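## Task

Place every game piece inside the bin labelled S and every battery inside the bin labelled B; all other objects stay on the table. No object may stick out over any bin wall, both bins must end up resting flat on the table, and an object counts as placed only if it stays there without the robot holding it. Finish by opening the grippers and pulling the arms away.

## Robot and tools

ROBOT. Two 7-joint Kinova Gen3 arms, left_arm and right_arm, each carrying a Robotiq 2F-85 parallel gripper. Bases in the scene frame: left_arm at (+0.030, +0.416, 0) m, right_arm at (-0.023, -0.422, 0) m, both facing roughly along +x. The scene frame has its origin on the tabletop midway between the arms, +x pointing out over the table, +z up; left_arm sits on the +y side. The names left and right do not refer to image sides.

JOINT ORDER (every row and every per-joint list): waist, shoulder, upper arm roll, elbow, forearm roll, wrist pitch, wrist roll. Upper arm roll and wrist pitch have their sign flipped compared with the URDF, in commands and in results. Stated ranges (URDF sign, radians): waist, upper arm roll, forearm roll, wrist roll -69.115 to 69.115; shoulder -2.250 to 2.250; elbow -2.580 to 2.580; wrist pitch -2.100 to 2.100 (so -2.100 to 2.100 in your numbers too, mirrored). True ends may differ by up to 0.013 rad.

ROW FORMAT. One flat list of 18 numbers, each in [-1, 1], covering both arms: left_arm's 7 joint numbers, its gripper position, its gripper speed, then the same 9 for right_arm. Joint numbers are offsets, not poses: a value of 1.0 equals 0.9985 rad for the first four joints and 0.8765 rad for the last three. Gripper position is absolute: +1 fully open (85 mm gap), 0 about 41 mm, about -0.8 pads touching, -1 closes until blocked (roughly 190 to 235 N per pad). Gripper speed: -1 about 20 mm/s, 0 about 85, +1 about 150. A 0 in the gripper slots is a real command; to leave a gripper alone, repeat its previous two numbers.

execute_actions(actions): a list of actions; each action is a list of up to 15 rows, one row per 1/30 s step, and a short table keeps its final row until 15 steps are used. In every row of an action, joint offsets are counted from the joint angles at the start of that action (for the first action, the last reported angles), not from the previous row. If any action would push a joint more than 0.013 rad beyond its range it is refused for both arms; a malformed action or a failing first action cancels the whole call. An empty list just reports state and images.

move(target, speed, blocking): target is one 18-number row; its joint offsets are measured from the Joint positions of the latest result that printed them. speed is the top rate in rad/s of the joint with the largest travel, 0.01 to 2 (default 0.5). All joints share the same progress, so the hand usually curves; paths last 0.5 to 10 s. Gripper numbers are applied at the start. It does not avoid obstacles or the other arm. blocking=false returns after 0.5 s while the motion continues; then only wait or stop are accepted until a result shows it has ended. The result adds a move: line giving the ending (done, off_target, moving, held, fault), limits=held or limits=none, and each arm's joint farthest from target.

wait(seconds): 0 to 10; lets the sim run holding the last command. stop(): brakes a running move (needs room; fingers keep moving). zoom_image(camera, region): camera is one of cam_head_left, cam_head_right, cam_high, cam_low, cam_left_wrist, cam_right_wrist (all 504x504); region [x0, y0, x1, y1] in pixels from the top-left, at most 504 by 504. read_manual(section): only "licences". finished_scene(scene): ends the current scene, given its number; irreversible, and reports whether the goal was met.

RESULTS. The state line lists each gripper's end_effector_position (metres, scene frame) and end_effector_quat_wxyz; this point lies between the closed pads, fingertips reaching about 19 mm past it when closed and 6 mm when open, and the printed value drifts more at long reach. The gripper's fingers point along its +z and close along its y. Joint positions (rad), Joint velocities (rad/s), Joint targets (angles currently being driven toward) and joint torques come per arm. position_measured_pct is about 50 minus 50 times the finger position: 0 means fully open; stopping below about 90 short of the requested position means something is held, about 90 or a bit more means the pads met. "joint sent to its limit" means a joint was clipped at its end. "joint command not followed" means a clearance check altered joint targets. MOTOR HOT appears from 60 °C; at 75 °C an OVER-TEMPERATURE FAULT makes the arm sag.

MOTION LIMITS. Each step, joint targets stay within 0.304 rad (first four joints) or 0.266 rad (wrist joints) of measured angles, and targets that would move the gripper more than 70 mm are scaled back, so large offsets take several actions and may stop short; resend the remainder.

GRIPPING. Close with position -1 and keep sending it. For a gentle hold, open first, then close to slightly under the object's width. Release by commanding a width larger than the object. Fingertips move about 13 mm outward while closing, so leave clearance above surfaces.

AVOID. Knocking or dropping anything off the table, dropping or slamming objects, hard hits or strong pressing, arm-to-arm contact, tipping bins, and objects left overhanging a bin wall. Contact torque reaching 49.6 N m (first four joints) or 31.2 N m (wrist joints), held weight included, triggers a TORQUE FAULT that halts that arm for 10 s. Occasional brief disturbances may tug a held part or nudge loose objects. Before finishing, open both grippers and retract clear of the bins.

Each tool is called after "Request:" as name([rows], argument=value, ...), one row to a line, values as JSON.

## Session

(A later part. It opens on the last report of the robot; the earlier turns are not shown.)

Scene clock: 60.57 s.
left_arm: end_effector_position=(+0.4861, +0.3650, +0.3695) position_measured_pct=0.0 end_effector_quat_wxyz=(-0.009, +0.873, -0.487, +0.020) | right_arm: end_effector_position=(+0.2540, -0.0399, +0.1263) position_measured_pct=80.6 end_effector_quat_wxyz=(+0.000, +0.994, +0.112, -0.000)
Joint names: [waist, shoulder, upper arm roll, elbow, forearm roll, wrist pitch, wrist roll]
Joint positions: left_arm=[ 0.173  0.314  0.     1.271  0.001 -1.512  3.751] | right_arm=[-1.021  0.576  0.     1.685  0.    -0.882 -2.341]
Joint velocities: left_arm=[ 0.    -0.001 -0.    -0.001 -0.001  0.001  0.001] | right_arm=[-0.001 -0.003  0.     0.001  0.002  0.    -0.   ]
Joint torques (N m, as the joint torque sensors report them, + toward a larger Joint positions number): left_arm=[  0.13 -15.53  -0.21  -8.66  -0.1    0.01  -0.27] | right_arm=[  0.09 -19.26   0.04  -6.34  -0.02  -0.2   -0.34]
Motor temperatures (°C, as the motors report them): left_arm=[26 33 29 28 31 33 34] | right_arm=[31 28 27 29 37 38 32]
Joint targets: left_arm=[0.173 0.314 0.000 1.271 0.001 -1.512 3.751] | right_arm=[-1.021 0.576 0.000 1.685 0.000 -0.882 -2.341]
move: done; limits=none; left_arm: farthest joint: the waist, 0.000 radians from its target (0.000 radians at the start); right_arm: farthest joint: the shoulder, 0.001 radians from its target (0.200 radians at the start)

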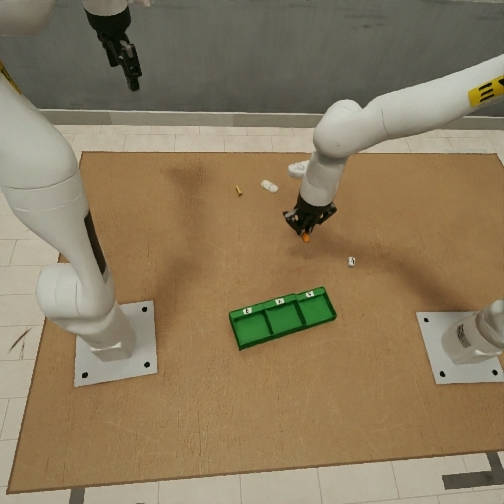

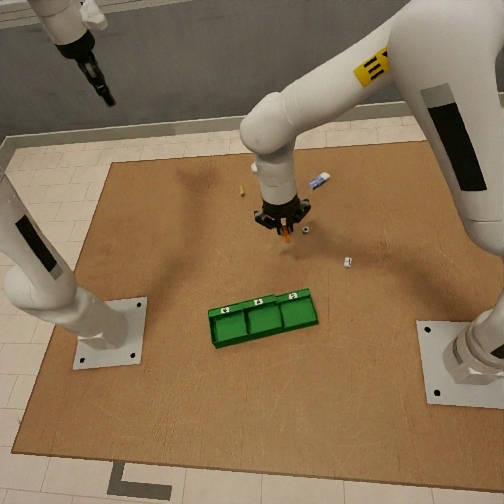

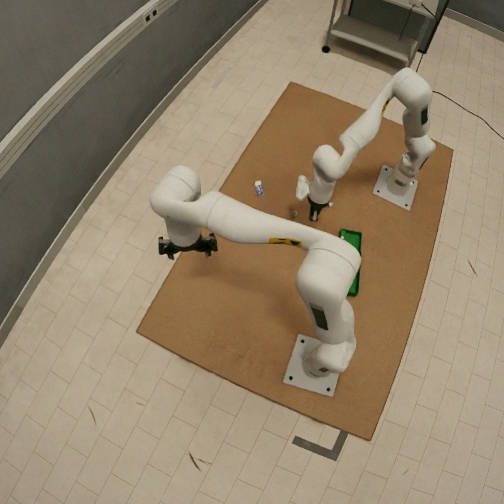

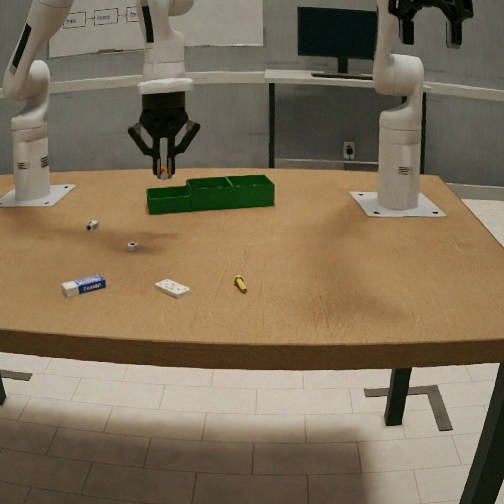

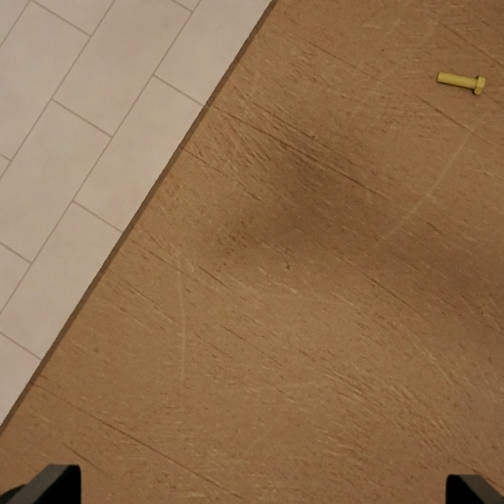

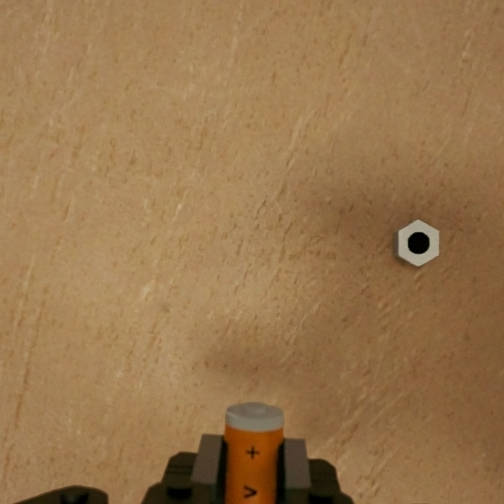

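Request:
move(target=[0,0,0,0,0,0,0,1,1, -0.528,0.09,0,-0.224,0,-0.15,1,-1,0.5], speed=0.9)

Request:
move(target=[0,0,0,0,0,0,0,1,1, 0,0.016,0,0,0,0.018,0.29,-1,0.5], speed=0.9)

Scene clock: 73.57 s.
left_arm: end_effector_position=(+0.4861, +0.3650, +0.3695) position_measured_pct=0.0 end_effector_quat_wxyz=(-0.009, +0.873, -0.487, +0.020) | right_arm: end_effector_position=(+0.0271, +0.1038, +0.1385) position_measured_pct=80.6 end_effector_quat_wxyz=(-0.000, +0.686, +0.727, +0.001)
Joint names: [waist, shoulder, upper arm roll, elbow, forearm roll, wrist pitch, wrist roll]
Joint positions: left_arm=[ 0.173  0.314  0.     1.271  0.001 -1.512  3.751] | right_arm=[-1.548  0.666  0.     1.461  0.    -1.013 -1.465]
Joint velocities: left_arm=[-0.    -0.001  0.    -0.    -0.001 -0.001 -0.002] | right_arm=[-0.005  0.001 -0.    -0.    -0.001 -0.     0.   ]
Joint torques (N m, as the joint torque sensors report them, + toward a larger Joint positions number): left_arm=[  0.13 -15.49  -0.15  -8.56  -0.12  -0.05  -0.23] | right_arm=[ -0.12 -21.27   0.14  -7.18  -0.1   -0.19  -0.41]
Motor temperatures (°C, as the motors report them): left_arm=[26 33 29 28 31 33 34] | right_arm=[31 28 27 29 37 38 32]
Joint targets: left_arm=[0.173 0.314 0.000 1.271 0.001 -1.512 3.751] | right_arm=[-1.548 0.666 0.000 1.461 0.000 -1.013 -1.465]
move: done; limits=none; left_arm: farthest joint: the waist, 0.000 radians from its target (0.000 radians at the start); right_arm: farthest joint: the waist, 0.000 radians from its target (0.527 radians at the start)

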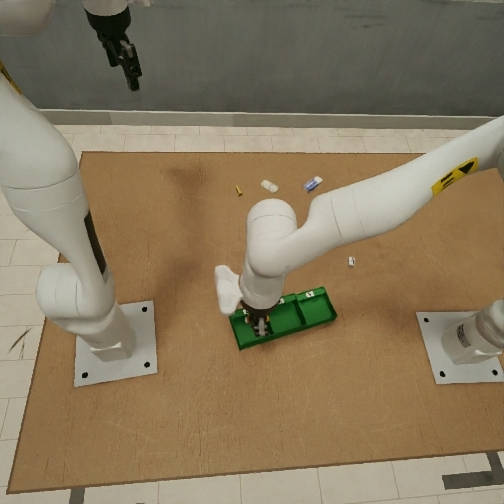

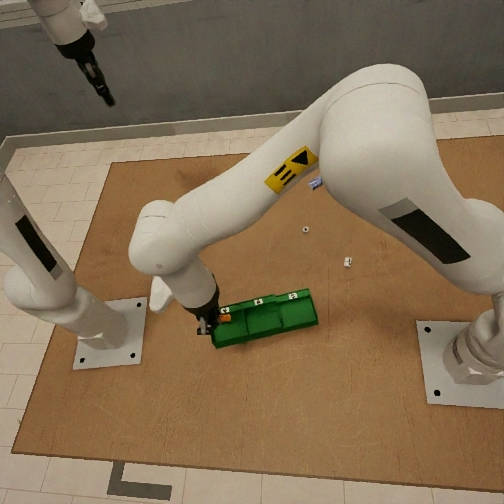

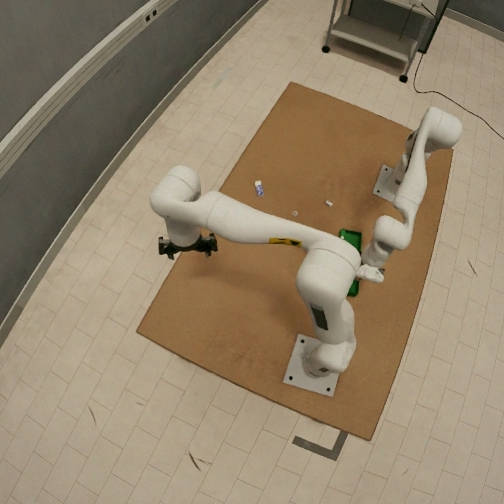

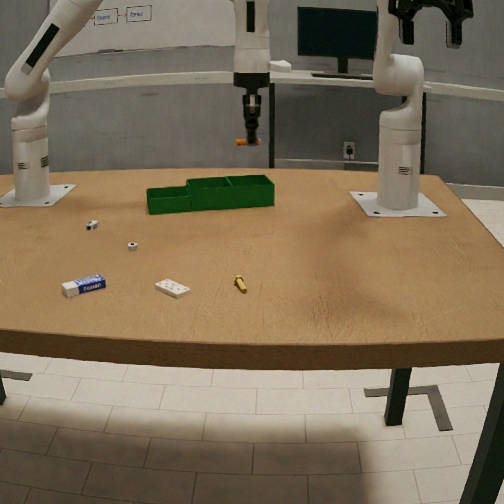

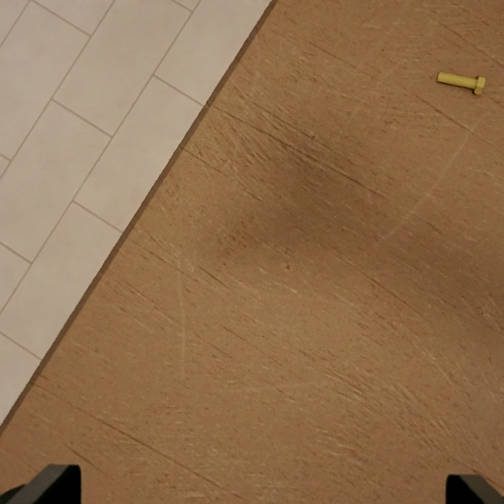

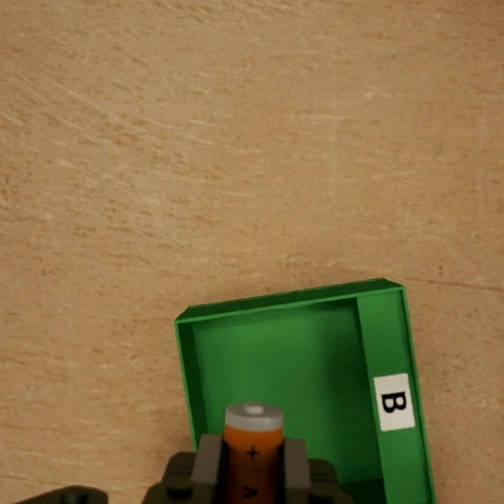

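Scene clock: 74.63 s.
left_arm: end_effector_position=(+0.4861, +0.3650, +0.3695) position_measured_pct=0.0 end_effector_quat_wxyz=(-0.009, +0.873, -0.487, +0.020) | right_arm: end_effector_position=(+0.0273, +0.1063, +0.1300) position_measured_pct=80.6 end_effector_quat_wxyz=(-0.000, +0.589, +0.808, +0.000)
Joint names: [waist, shoulder, upper arm roll, elbow, forearm roll, wrist pitch, wrist roll]
Joint positions: left_arm=[ 0.173  0.314  0.     1.271  0.001 -1.512  3.751] | right_arm=[-1.548  0.682  0.     1.461  0.    -0.997 -1.21 ]
Joint velocities: left_arm=[ 0.     0.001  0.    -0.    -0.     0.    -0.001] | right_arm=[ 0.001 -0.003  0.     0.     0.001  0.     0.   ]
Joint torques (N m, as the joint torque sensors report them, + toward a larger Joint positions number): left_arm=[  0.12 -15.53  -0.18  -8.55  -0.05   0.01  -0.24] | right_arm=[  0.15 -21.26   0.    -7.18  -0.08  -0.23  -0.29]
Motor temperatures (°C, as the motors report them): left_arm=[26 33 29 28 31 33 34] | right_arm=[31 28 27 29 37 38 32]
Joint targets: left_arm=[0.173 0.314 0.000 1.271 0.001 -1.512 3.751] | right_arm=[-1.548 0.682 0.000 1.461 0.000 -0.997 -1.210]
move: done; limits=none; left_arm: farthest joint: the waist, 0.000 radians from its target (0.000 radians at the start); right_arm: farthest joint: the waist, 0.000 radians from its target (0.000 radians at the start)

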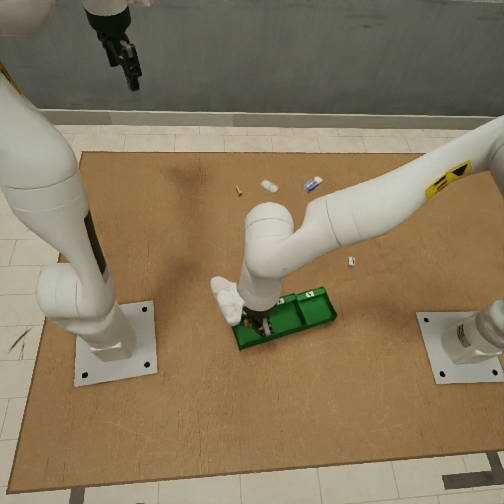

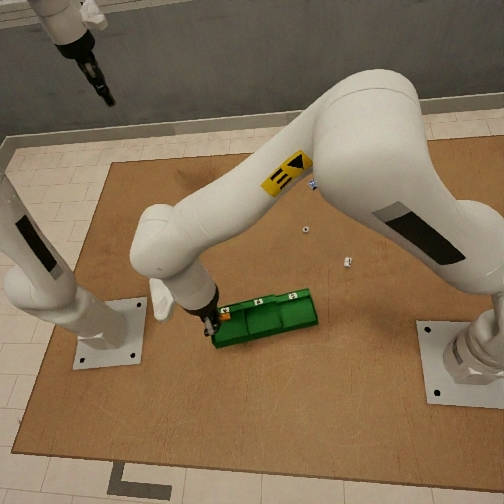

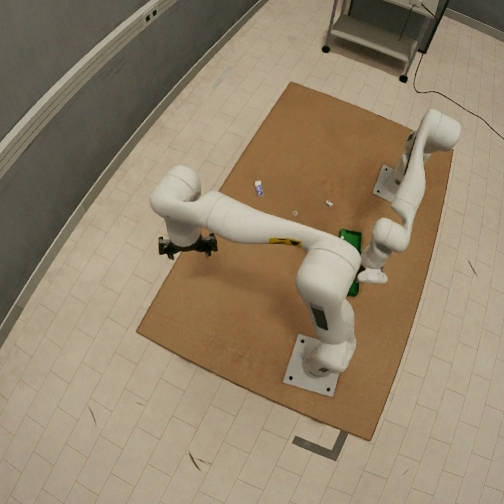

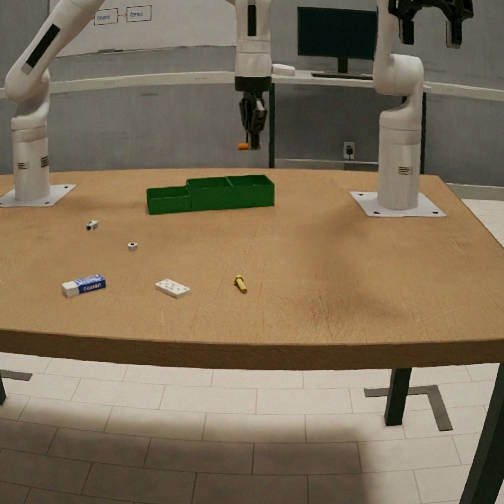

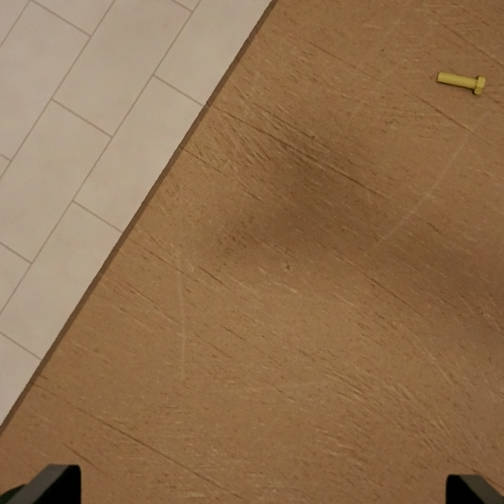

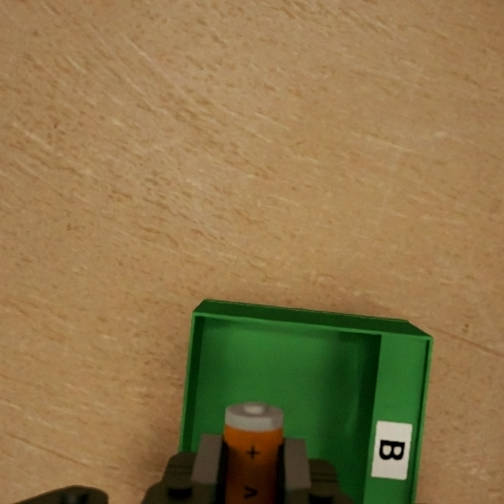

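Request:
move(target=[0,0,0,0,0,0,0,1,1, 0.011,0.1025,0,0,0,0.114,-0.09,-1,0.5], speed=0.3)

Scene clock: 80.73 s.
left_arm: end_effector_position=(+0.4861, +0.3650, +0.3695) position_measured_pct=0.0 end_effector_quat_wxyz=(-0.009, +0.873, -0.487, +0.020) | right_arm: end_effector_position=(+0.0338, +0.1182, +0.0752) position_measured_pct=80.6 end_effector_quat_wxyz=(+0.000, +0.624, +0.781, -0.000)
Joint names: [waist, shoulder, upper arm roll, elbow, forearm roll, wrist pitch, wrist roll]
Joint positions: left_arm=[ 0.173  0.314  0.     1.271  0.001 -1.512  3.751] | right_arm=[-1.537  0.784  0.     1.461  0.    -0.898 -1.289]
Joint velocities: left_arm=[ 0.001  0.     0.     0.    -0.     0.001  0.   ] | right_arm=[-0.     0.002  0.    -0.    -0.    -0.    -0.   ]
Joint torques (N m, as the joint torque sensors report them, + toward a larger Joint positions number): left_arm=[  0.11 -15.55  -0.18  -8.63  -0.17   0.04  -0.2 ] | right_arm=[  0.13 -22.51  -0.01  -6.62   0.    -0.18  -0.38]
Motor temperatures (°C, as the motors report them): left_arm=[26 33 29 28 31 33 34] | right_arm=[31 28 27 29 37 38 32]
Joint targets: left_arm=[0.173 0.314 0.000 1.271 0.001 -1.512 3.751] | right_arm=[-1.537 0.784 0.000 1.461 0.000 -0.898 -1.289]
move: done; limits=none; left_arm: farthest joint: the waist, 0.000 radians from its target (0.000 radians at the start); right_arm: farthest joint: the waist, 0.000 radians from its target (0.011 radians at the start)

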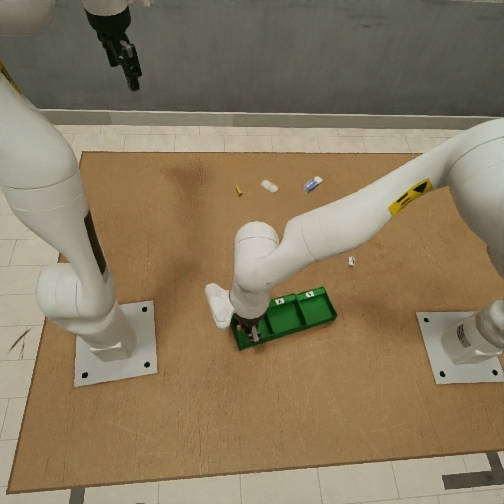

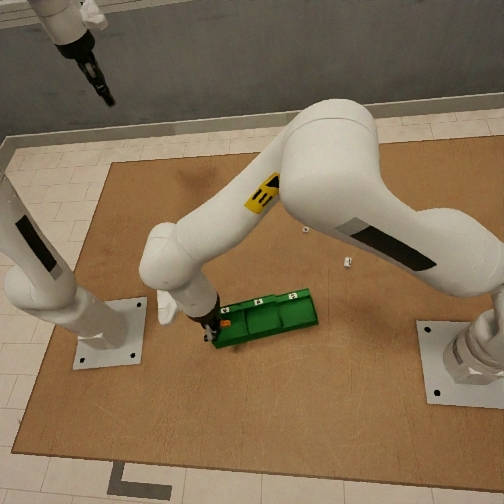

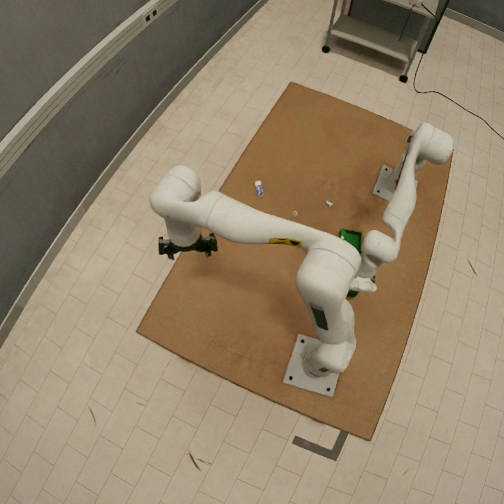

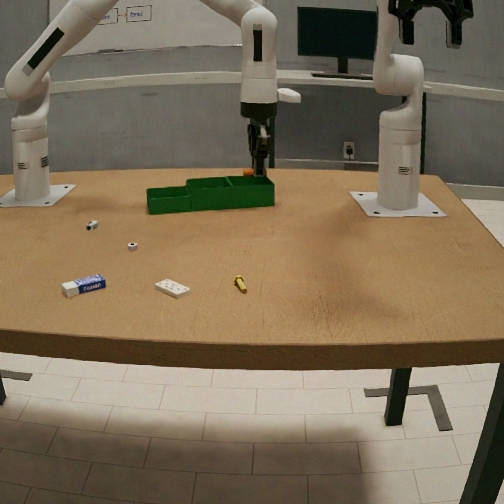

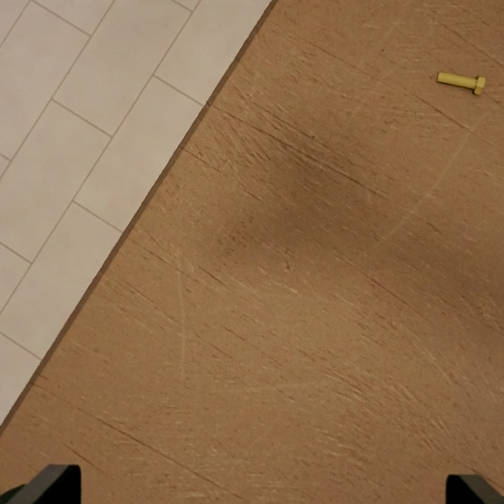

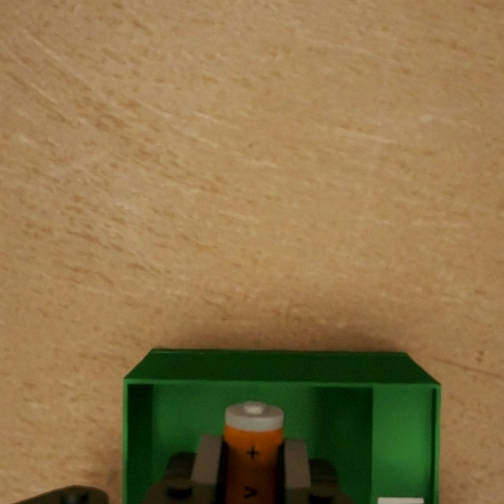

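Request:
move(target=[0,0,0,0,0,0,0,1,1, 0.006,0.039,0,0.061,0,0.115,0,-1,0.5], speed=0.15)

Scene clock: 87.40 s.
left_arm: end_effector_position=(+0.4861, +0.3650, +0.3695) position_measured_pct=0.0 end_effector_quat_wxyz=(-0.009, +0.873, -0.487, +0.020) | right_arm: end_effector_position=(+0.0364, +0.1087, +0.0399) position_measured_pct=80.6 end_effector_quat_wxyz=(+0.000, +0.627, +0.779, -0.000)
Joint names: [waist, shoulder, upper arm roll, elbow, forearm roll, wrist pitch, wrist roll]
Joint positions: left_arm=[ 0.173  0.314  0.     1.271  0.001 -1.512  3.751] | right_arm=[-1.531  0.823  0.     1.522  0.    -0.797 -1.289]
Joint velocities: left_arm=[-0.001  0.     0.002 -0.    -0.     0.001  0.001] | right_arm=[ 0.002  0.    -0.    -0.001 -0.002  0.001  0.   ]
Joint torques (N m, as the joint torque sensors report them, + toward a larger Joint positions number): left_arm=[  0.13 -15.54  -0.11  -8.49  -0.08  -0.02  -0.28] | right_arm=[  0.13 -22.76   0.19  -6.08  -0.08  -0.24  -0.43]
Motor temperatures (°C, as the motors report them): left_arm=[26 33 29 28 31 33 34] | right_arm=[31 28 27 29 37 38 32]
Joint targets: left_arm=[0.173 0.314 0.000 1.271 0.001 -1.512 3.751] | right_arm=[-1.531 0.823 0.000 1.522 0.000 -0.797 -1.289]
move: done; limits=none; left_arm: farthest joint: the waist, 0.000 radians from its target (0.000 radians at the start); right_arm: farthest joint: the waist, 0.000 radians from its target (0.006 radians at the start)

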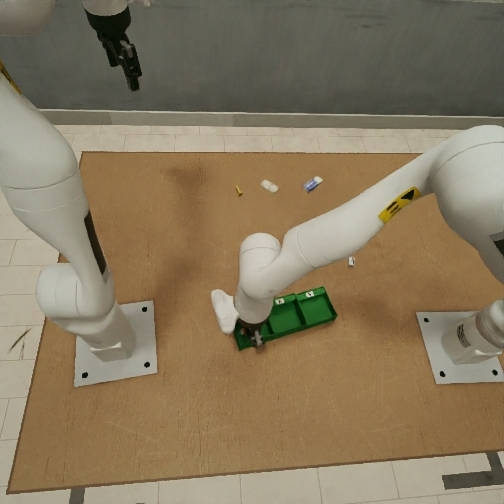

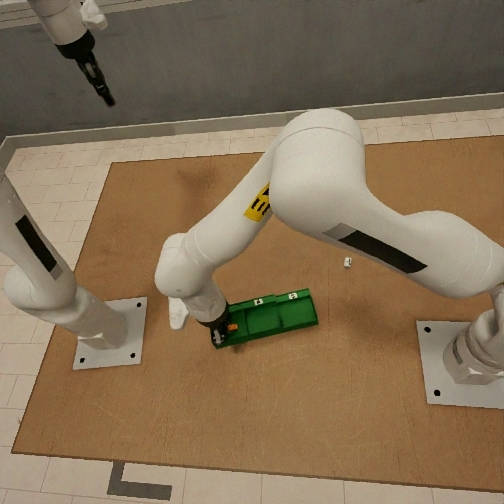

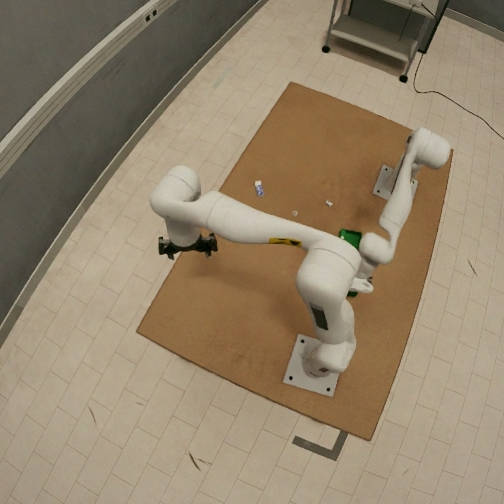

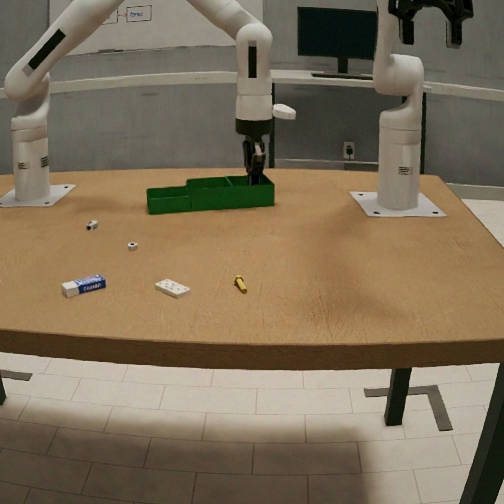

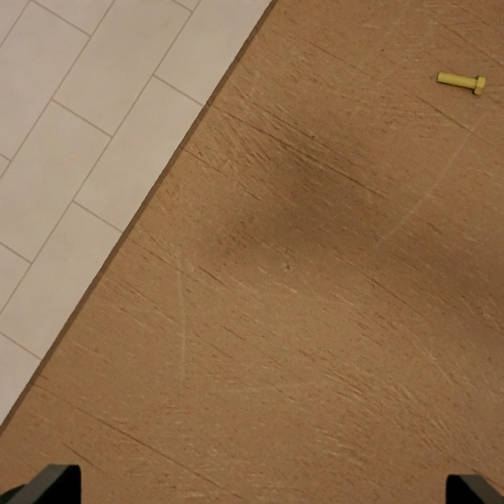

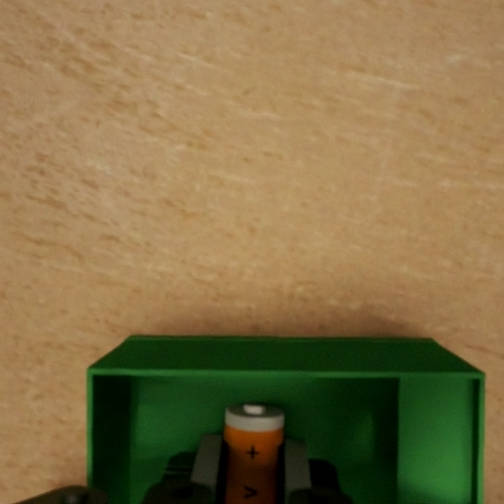

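Inside. Release and lift.

Request:
move(target=[0,0,0,0,0,0,0,1,1, 0,0.015,0,0.005,0,0.023,0,-0.35,0], speed=0.1)

Request:
move(target=[0,0,0,0,0,0,0,1,1, 0,-0.22,0,0,0,-0.25,0,-0.35,0])

Scene clock: 93.17 s.
left_arm: end_effector_position=(+0.4861, +0.3650, +0.3695) position_measured_pct=0.0 end_effector_quat_wxyz=(-0.009, +0.873, -0.487, +0.020) | right_arm: end_effector_position=(+0.0364, +0.1086, +0.0309) position_measured_pct=67.5 end_effector_quat_wxyz=(-0.000, +0.627, +0.779, +0.000)
Joint names: [waist, shoulder, upper arm roll, elbow, forearm roll, wrist pitch, wrist roll]
Joint positions: left_arm=[ 0.173  0.314  0.     1.271  0.001 -1.512  3.751] | right_arm=[-1.531  0.838  0.     1.527  0.    -0.777 -1.289]
Joint velocities: left_arm=[ 0.001 -0.002  0.     0.001 -0.    -0.001 -0.001] | right_arm=[-0.    -0.    -0.    -0.    -0.001  0.001 -0.   ]
Joint torques (N m, as the joint torque sensors report them, + toward a larger Joint positions number): left_arm=[  0.03 -15.56  -0.21  -8.51  -0.14   0.02  -0.31] | right_arm=[  0.04 -22.4    0.08  -5.86  -0.04  -0.29  -0.38]
Motor temperatures (°C, as the motors report them): left_arm=[26 33 29 28 31 33 34] | right_arm=[31 28 27 29 37 38 32]
Joint targets: left_arm=[0.173 0.314 0.000 1.271 0.001 -1.512 3.751] | right_arm=[-1.531 0.838 0.000 1.527 0.000 -0.777 -1.289]
move: done; limits=none; left_arm: farthest joint: the waist, 0.000 radians from its target (0.000 radians at the start); right_arm: farthest joint: the waist, 0.000 radians from its target (0.000 radians at the start)

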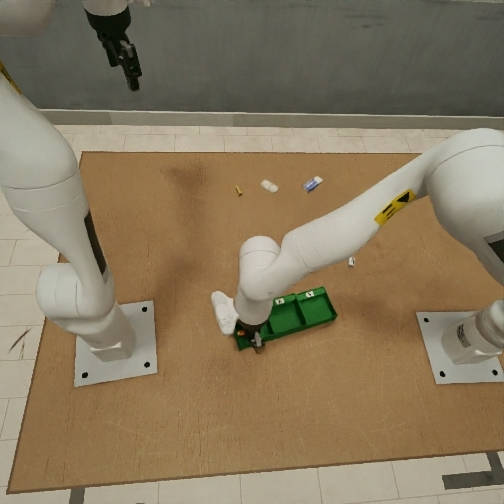

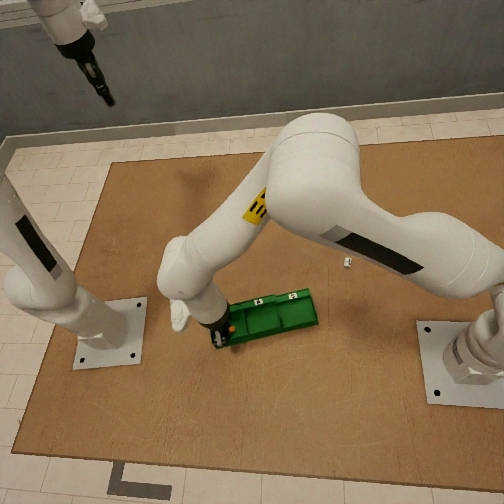

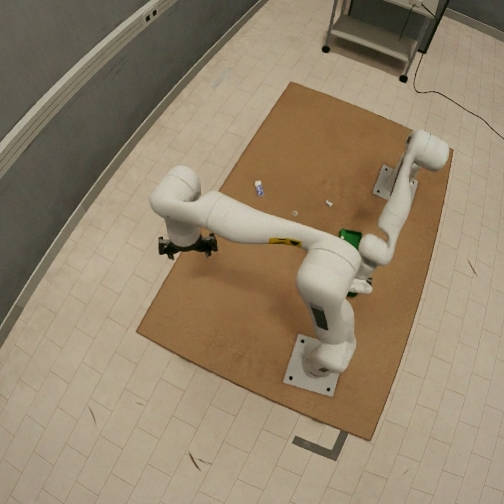

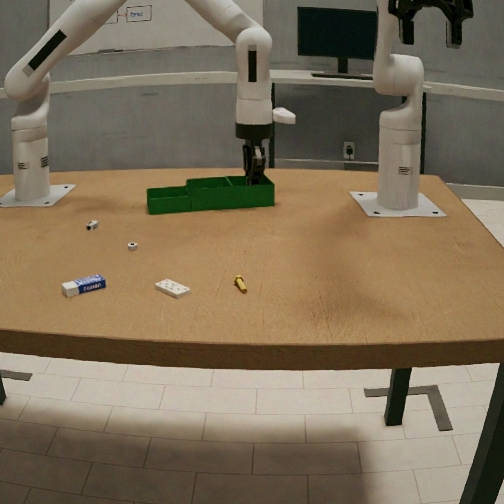

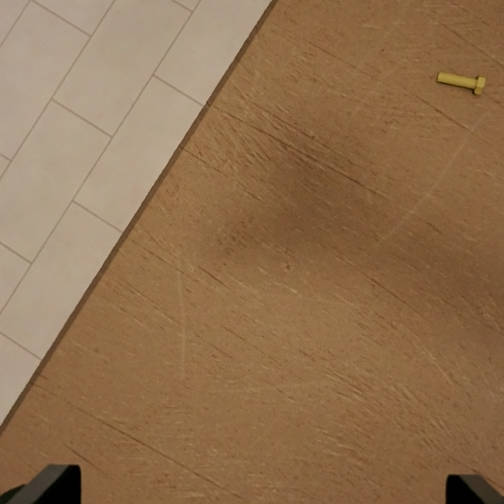

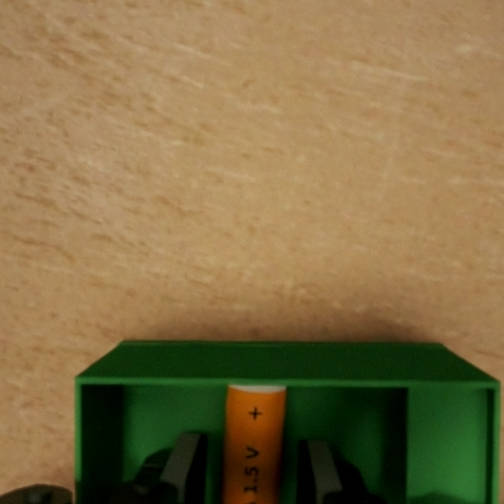

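Scene clock: 94.20 s.
left_arm: end_effector_position=(+0.4861, +0.3650, +0.3695) position_measured_pct=0.0 end_effector_quat_wxyz=(-0.009, +0.873, -0.487, +0.020) | right_arm: end_effector_position=(+0.0348, +0.0835, +0.1456) position_measured_pct=67.5 end_effector_quat_wxyz=(-0.000, +0.627, +0.779, +0.000)
Joint names: [waist, shoulder, upper arm roll, elbow, forearm roll, wrist pitch, wrist roll]
Joint positions: left_arm=[ 0.173  0.314  0.     1.271  0.001 -1.512  3.751] | right_arm=[-1.531  0.618  0.     1.527  0.    -0.996 -1.289]
Joint velocities: left_arm=[ 0.    -0.     0.001 -0.    -0.    -0.     0.   ] | right_arm=[-0.001 -0.003  0.    -0.    -0.001 -0.    -0.   ]
Joint torques (N m, as the joint torque sensors report them, + toward a larger Joint positions number): left_arm=[  0.22 -15.54  -0.11  -8.53  -0.16  -0.08  -0.23] | right_arm=[  0.06 -20.14   0.16  -6.98  -0.08  -0.15  -0.33]
Motor temperatures (°C, as the motors report them): left_arm=[26 33 29 28 31 33 34] | right_arm=[31 28 27 29 37 38 32]
Joint targets: left_arm=[0.173 0.314 0.000 1.271 0.001 -1.512 3.751] | right_arm=[-1.531 0.618 0.000 1.527 0.000 -0.996 -1.289]
move: done; limits=none; left_arm: farthest joint: the waist, 0.000 radians from its target (0.000 radians at the start); right_arm: farthest joint: the waist, 0.000 radians from its target (0.000 radians at the start)

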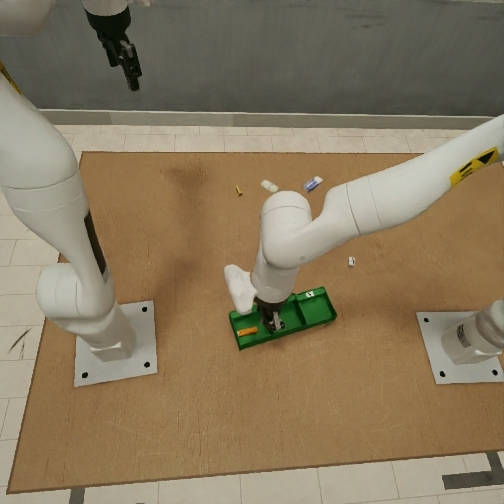

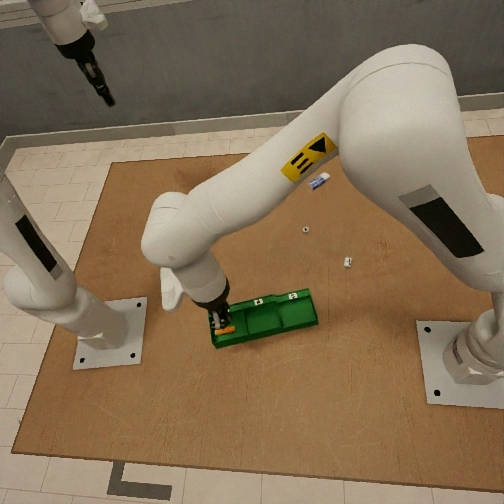

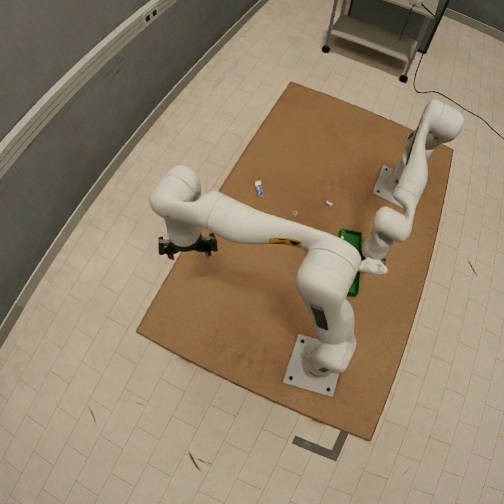

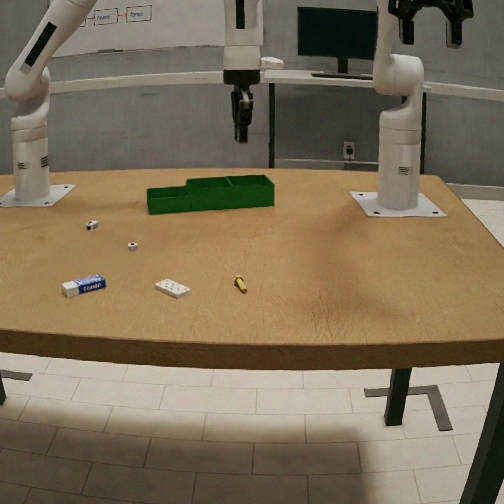

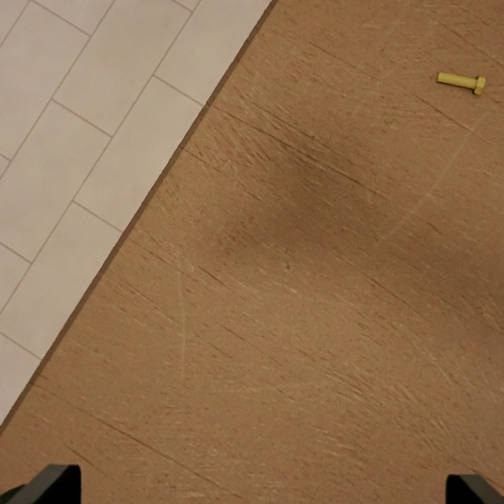

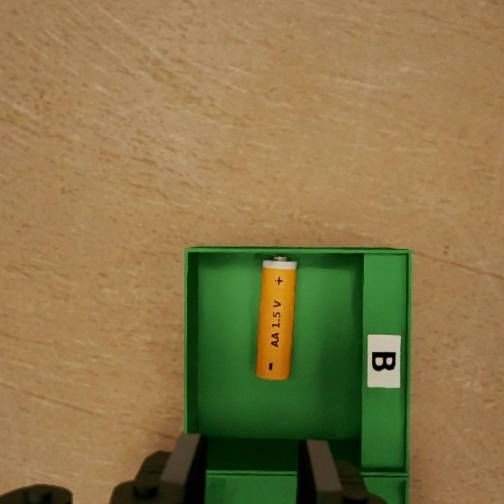

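Request:
execute_actions(actions=[])

Scene clock: 107.43 s.
left_arm: end_effector_position=(+0.4861, +0.3650, +0.3695) position_measured_pct=0.0 end_effector_quat_wxyz=(-0.009, +0.873, -0.487, +0.020) | right_arm: end_effector_position=(+0.0348, +0.0835, +0.1457) position_measured_pct=67.5 end_effector_quat_wxyz=(-0.000, +0.627, +0.779, +0.000)
Joint names: [waist, shoulder, upper arm roll, elbow, forearm roll, wrist pitch, wrist roll]
Joint positions: left_arm=[ 0.173  0.314  0.     1.271  0.001 -1.512  3.751] | right_arm=[-1.531  0.618  0.     1.527  0.    -0.996 -1.289]
Joint velocities: left_arm=[-0.001 -0.001 -0.    -0.    -0.    -0.     0.001] | right_arm=[-0.001 -0.     0.     0.001 -0.002 -0.001 -0.   ]
Joint torques (N m, as the joint torque sensors report them, + toward a larger Joint positions number): left_arm=[  0.08 -15.51  -0.1   -8.64  -0.14  -0.01  -0.26] | right_arm=[  0.14 -20.41   0.2   -7.11  -0.04  -0.18  -0.44]
Motor temperatures (°C, as the motors report them): left_arm=[26 33 29 28 31 33 34] | right_arm=[31 28 27 29 37 38 32]
Joint targets: left_arm=[0.173 0.314 0.000 1.271 0.001 -1.512 3.751] | right_arm=[-1.531 0.618 0.000 1.527 0.000 -0.996 -1.289]

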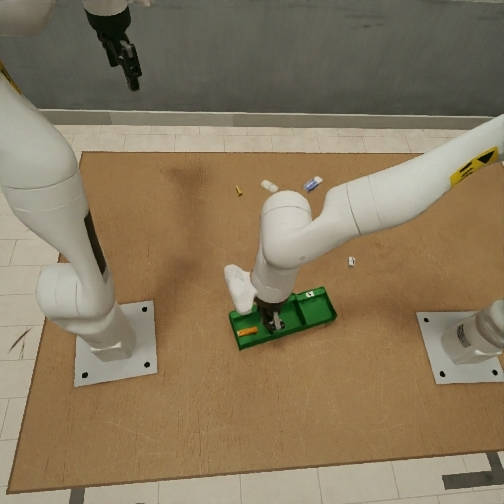

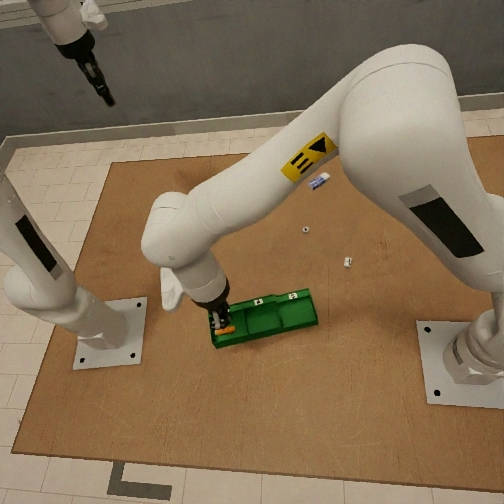

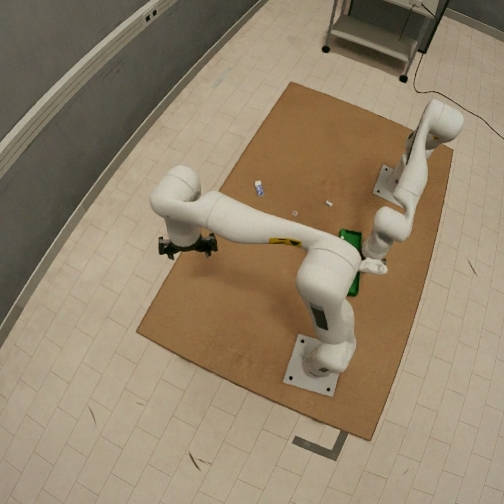

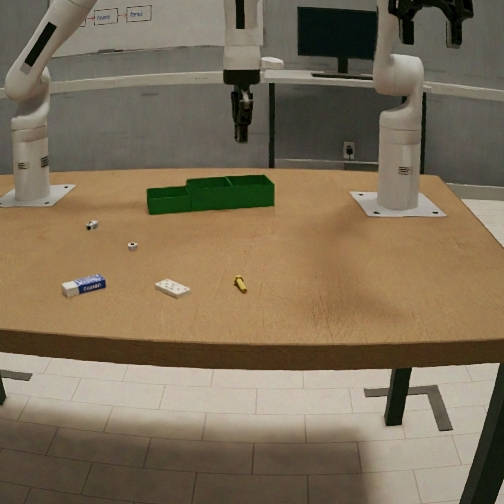

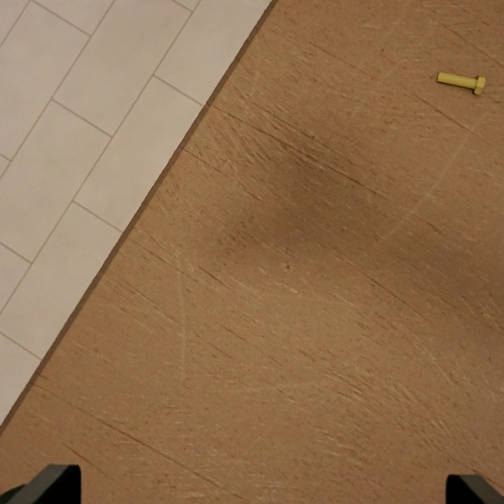

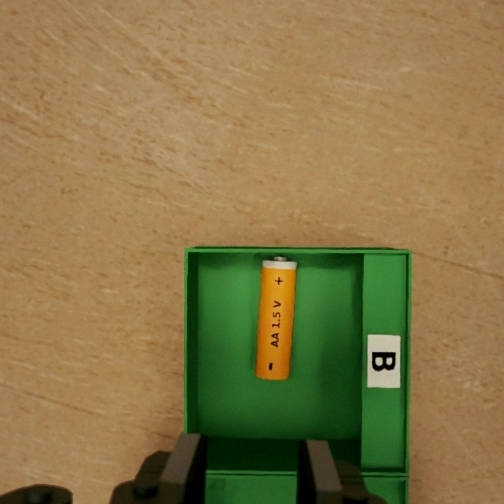

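Request:
move(target=[0,0,0,0,0,0,0,1,1,0.797,0.413,0,-0.697,0,-0.324,-0.205,1,1], speed=0.6)

Request:
zoom_image(camera="cam_right_wrist", region=[0,0,504,504])

Scene clock: 119.27 s.
left_arm: end_effector_position=(+0.4861, +0.3650, +0.3695) position_measured_pct=0.0 end_effector_quat_wxyz=(-0.009, +0.873, -0.487, +0.020) | right_arm: end_effector_position=(+0.4952, -0.0093, +0.1000) position_measured_pct=0.0 end_effector_quat_wxyz=(-0.000, +0.919, +0.395, +0.000)
Joint names: [waist, shoulder, upper arm roll, elbow, forearm roll, wrist pitch, wrist roll]
Joint positions: left_arm=[ 0.173  0.314  0.     1.271  0.001 -1.512  3.751] | right_arm=[-0.736  1.03   0.     0.831  0.    -1.28  -1.469]
Joint velocities: left_arm=[-0.    -0.003  0.    -0.    -0.001 -0.    -0.   ] | right_arm=[ 0.002  0.003  0.     0.    -0.    -0.001 -0.   ]
Joint torques (N m, as the joint torque sensors report them, + toward a larger Joint positions number): left_arm=[  0.15 -15.58  -0.18  -8.54  -0.11  -0.08  -0.24] | right_arm=[  0.31 -27.27  -0.15  -8.22  -0.02  -0.23  -0.39]
Motor temperatures (°C, as the motors report them): left_arm=[26 33 29 28 31 33 34] | right_arm=[31 28 27 29 37 38 32]
Joint targets: left_arm=[0.173 0.314 0.000 1.271 0.001 -1.512 3.751] | right_arm=[-0.735 1.030 0.000 0.831 0.000 -1.280 -1.469]
move: done; limits=none; left_arm: farthest joint: the waist, 0.000 radians from its target (0.000 radians at the start); right_arm: farthest joint: the waist, 0.000 radians from its target (0.796 radians at the start)

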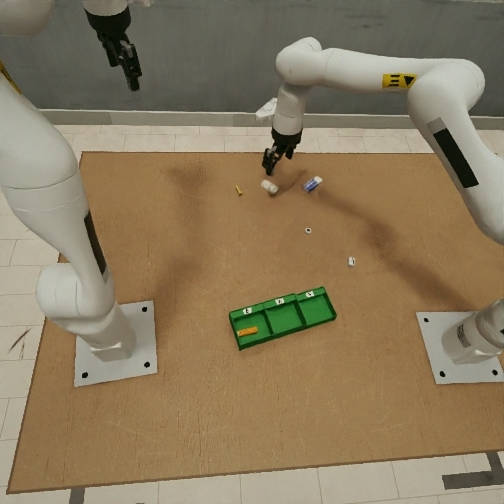

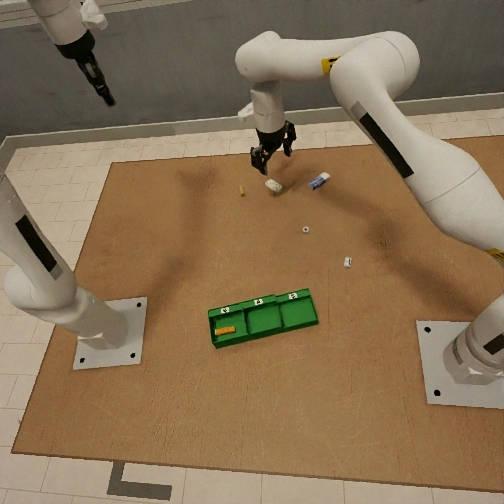

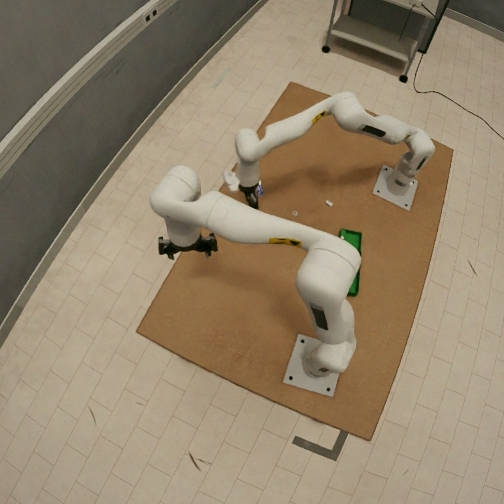

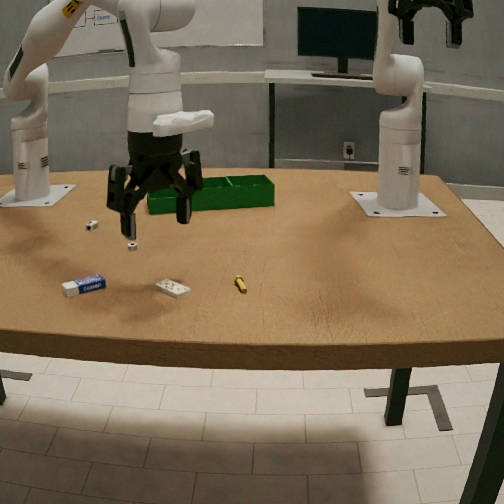

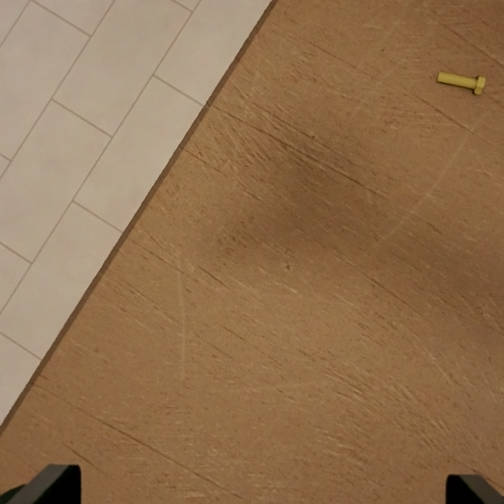

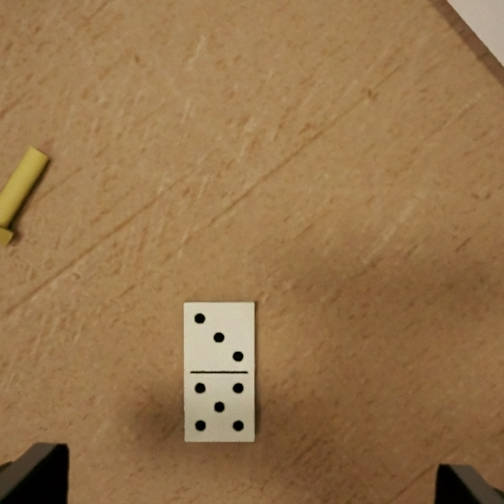

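Region (0, 0, 504, 504) of cam_right_wrist's 504x504 image, scaled by 1.000.

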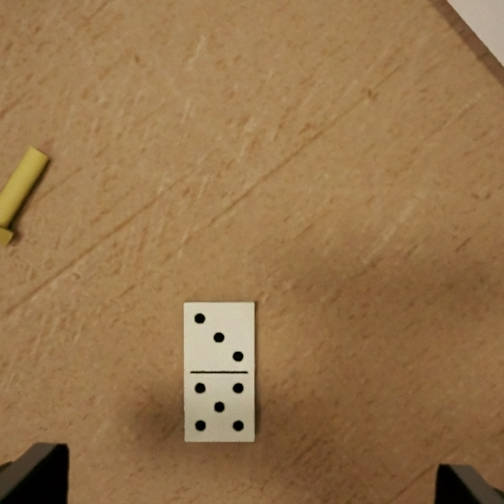

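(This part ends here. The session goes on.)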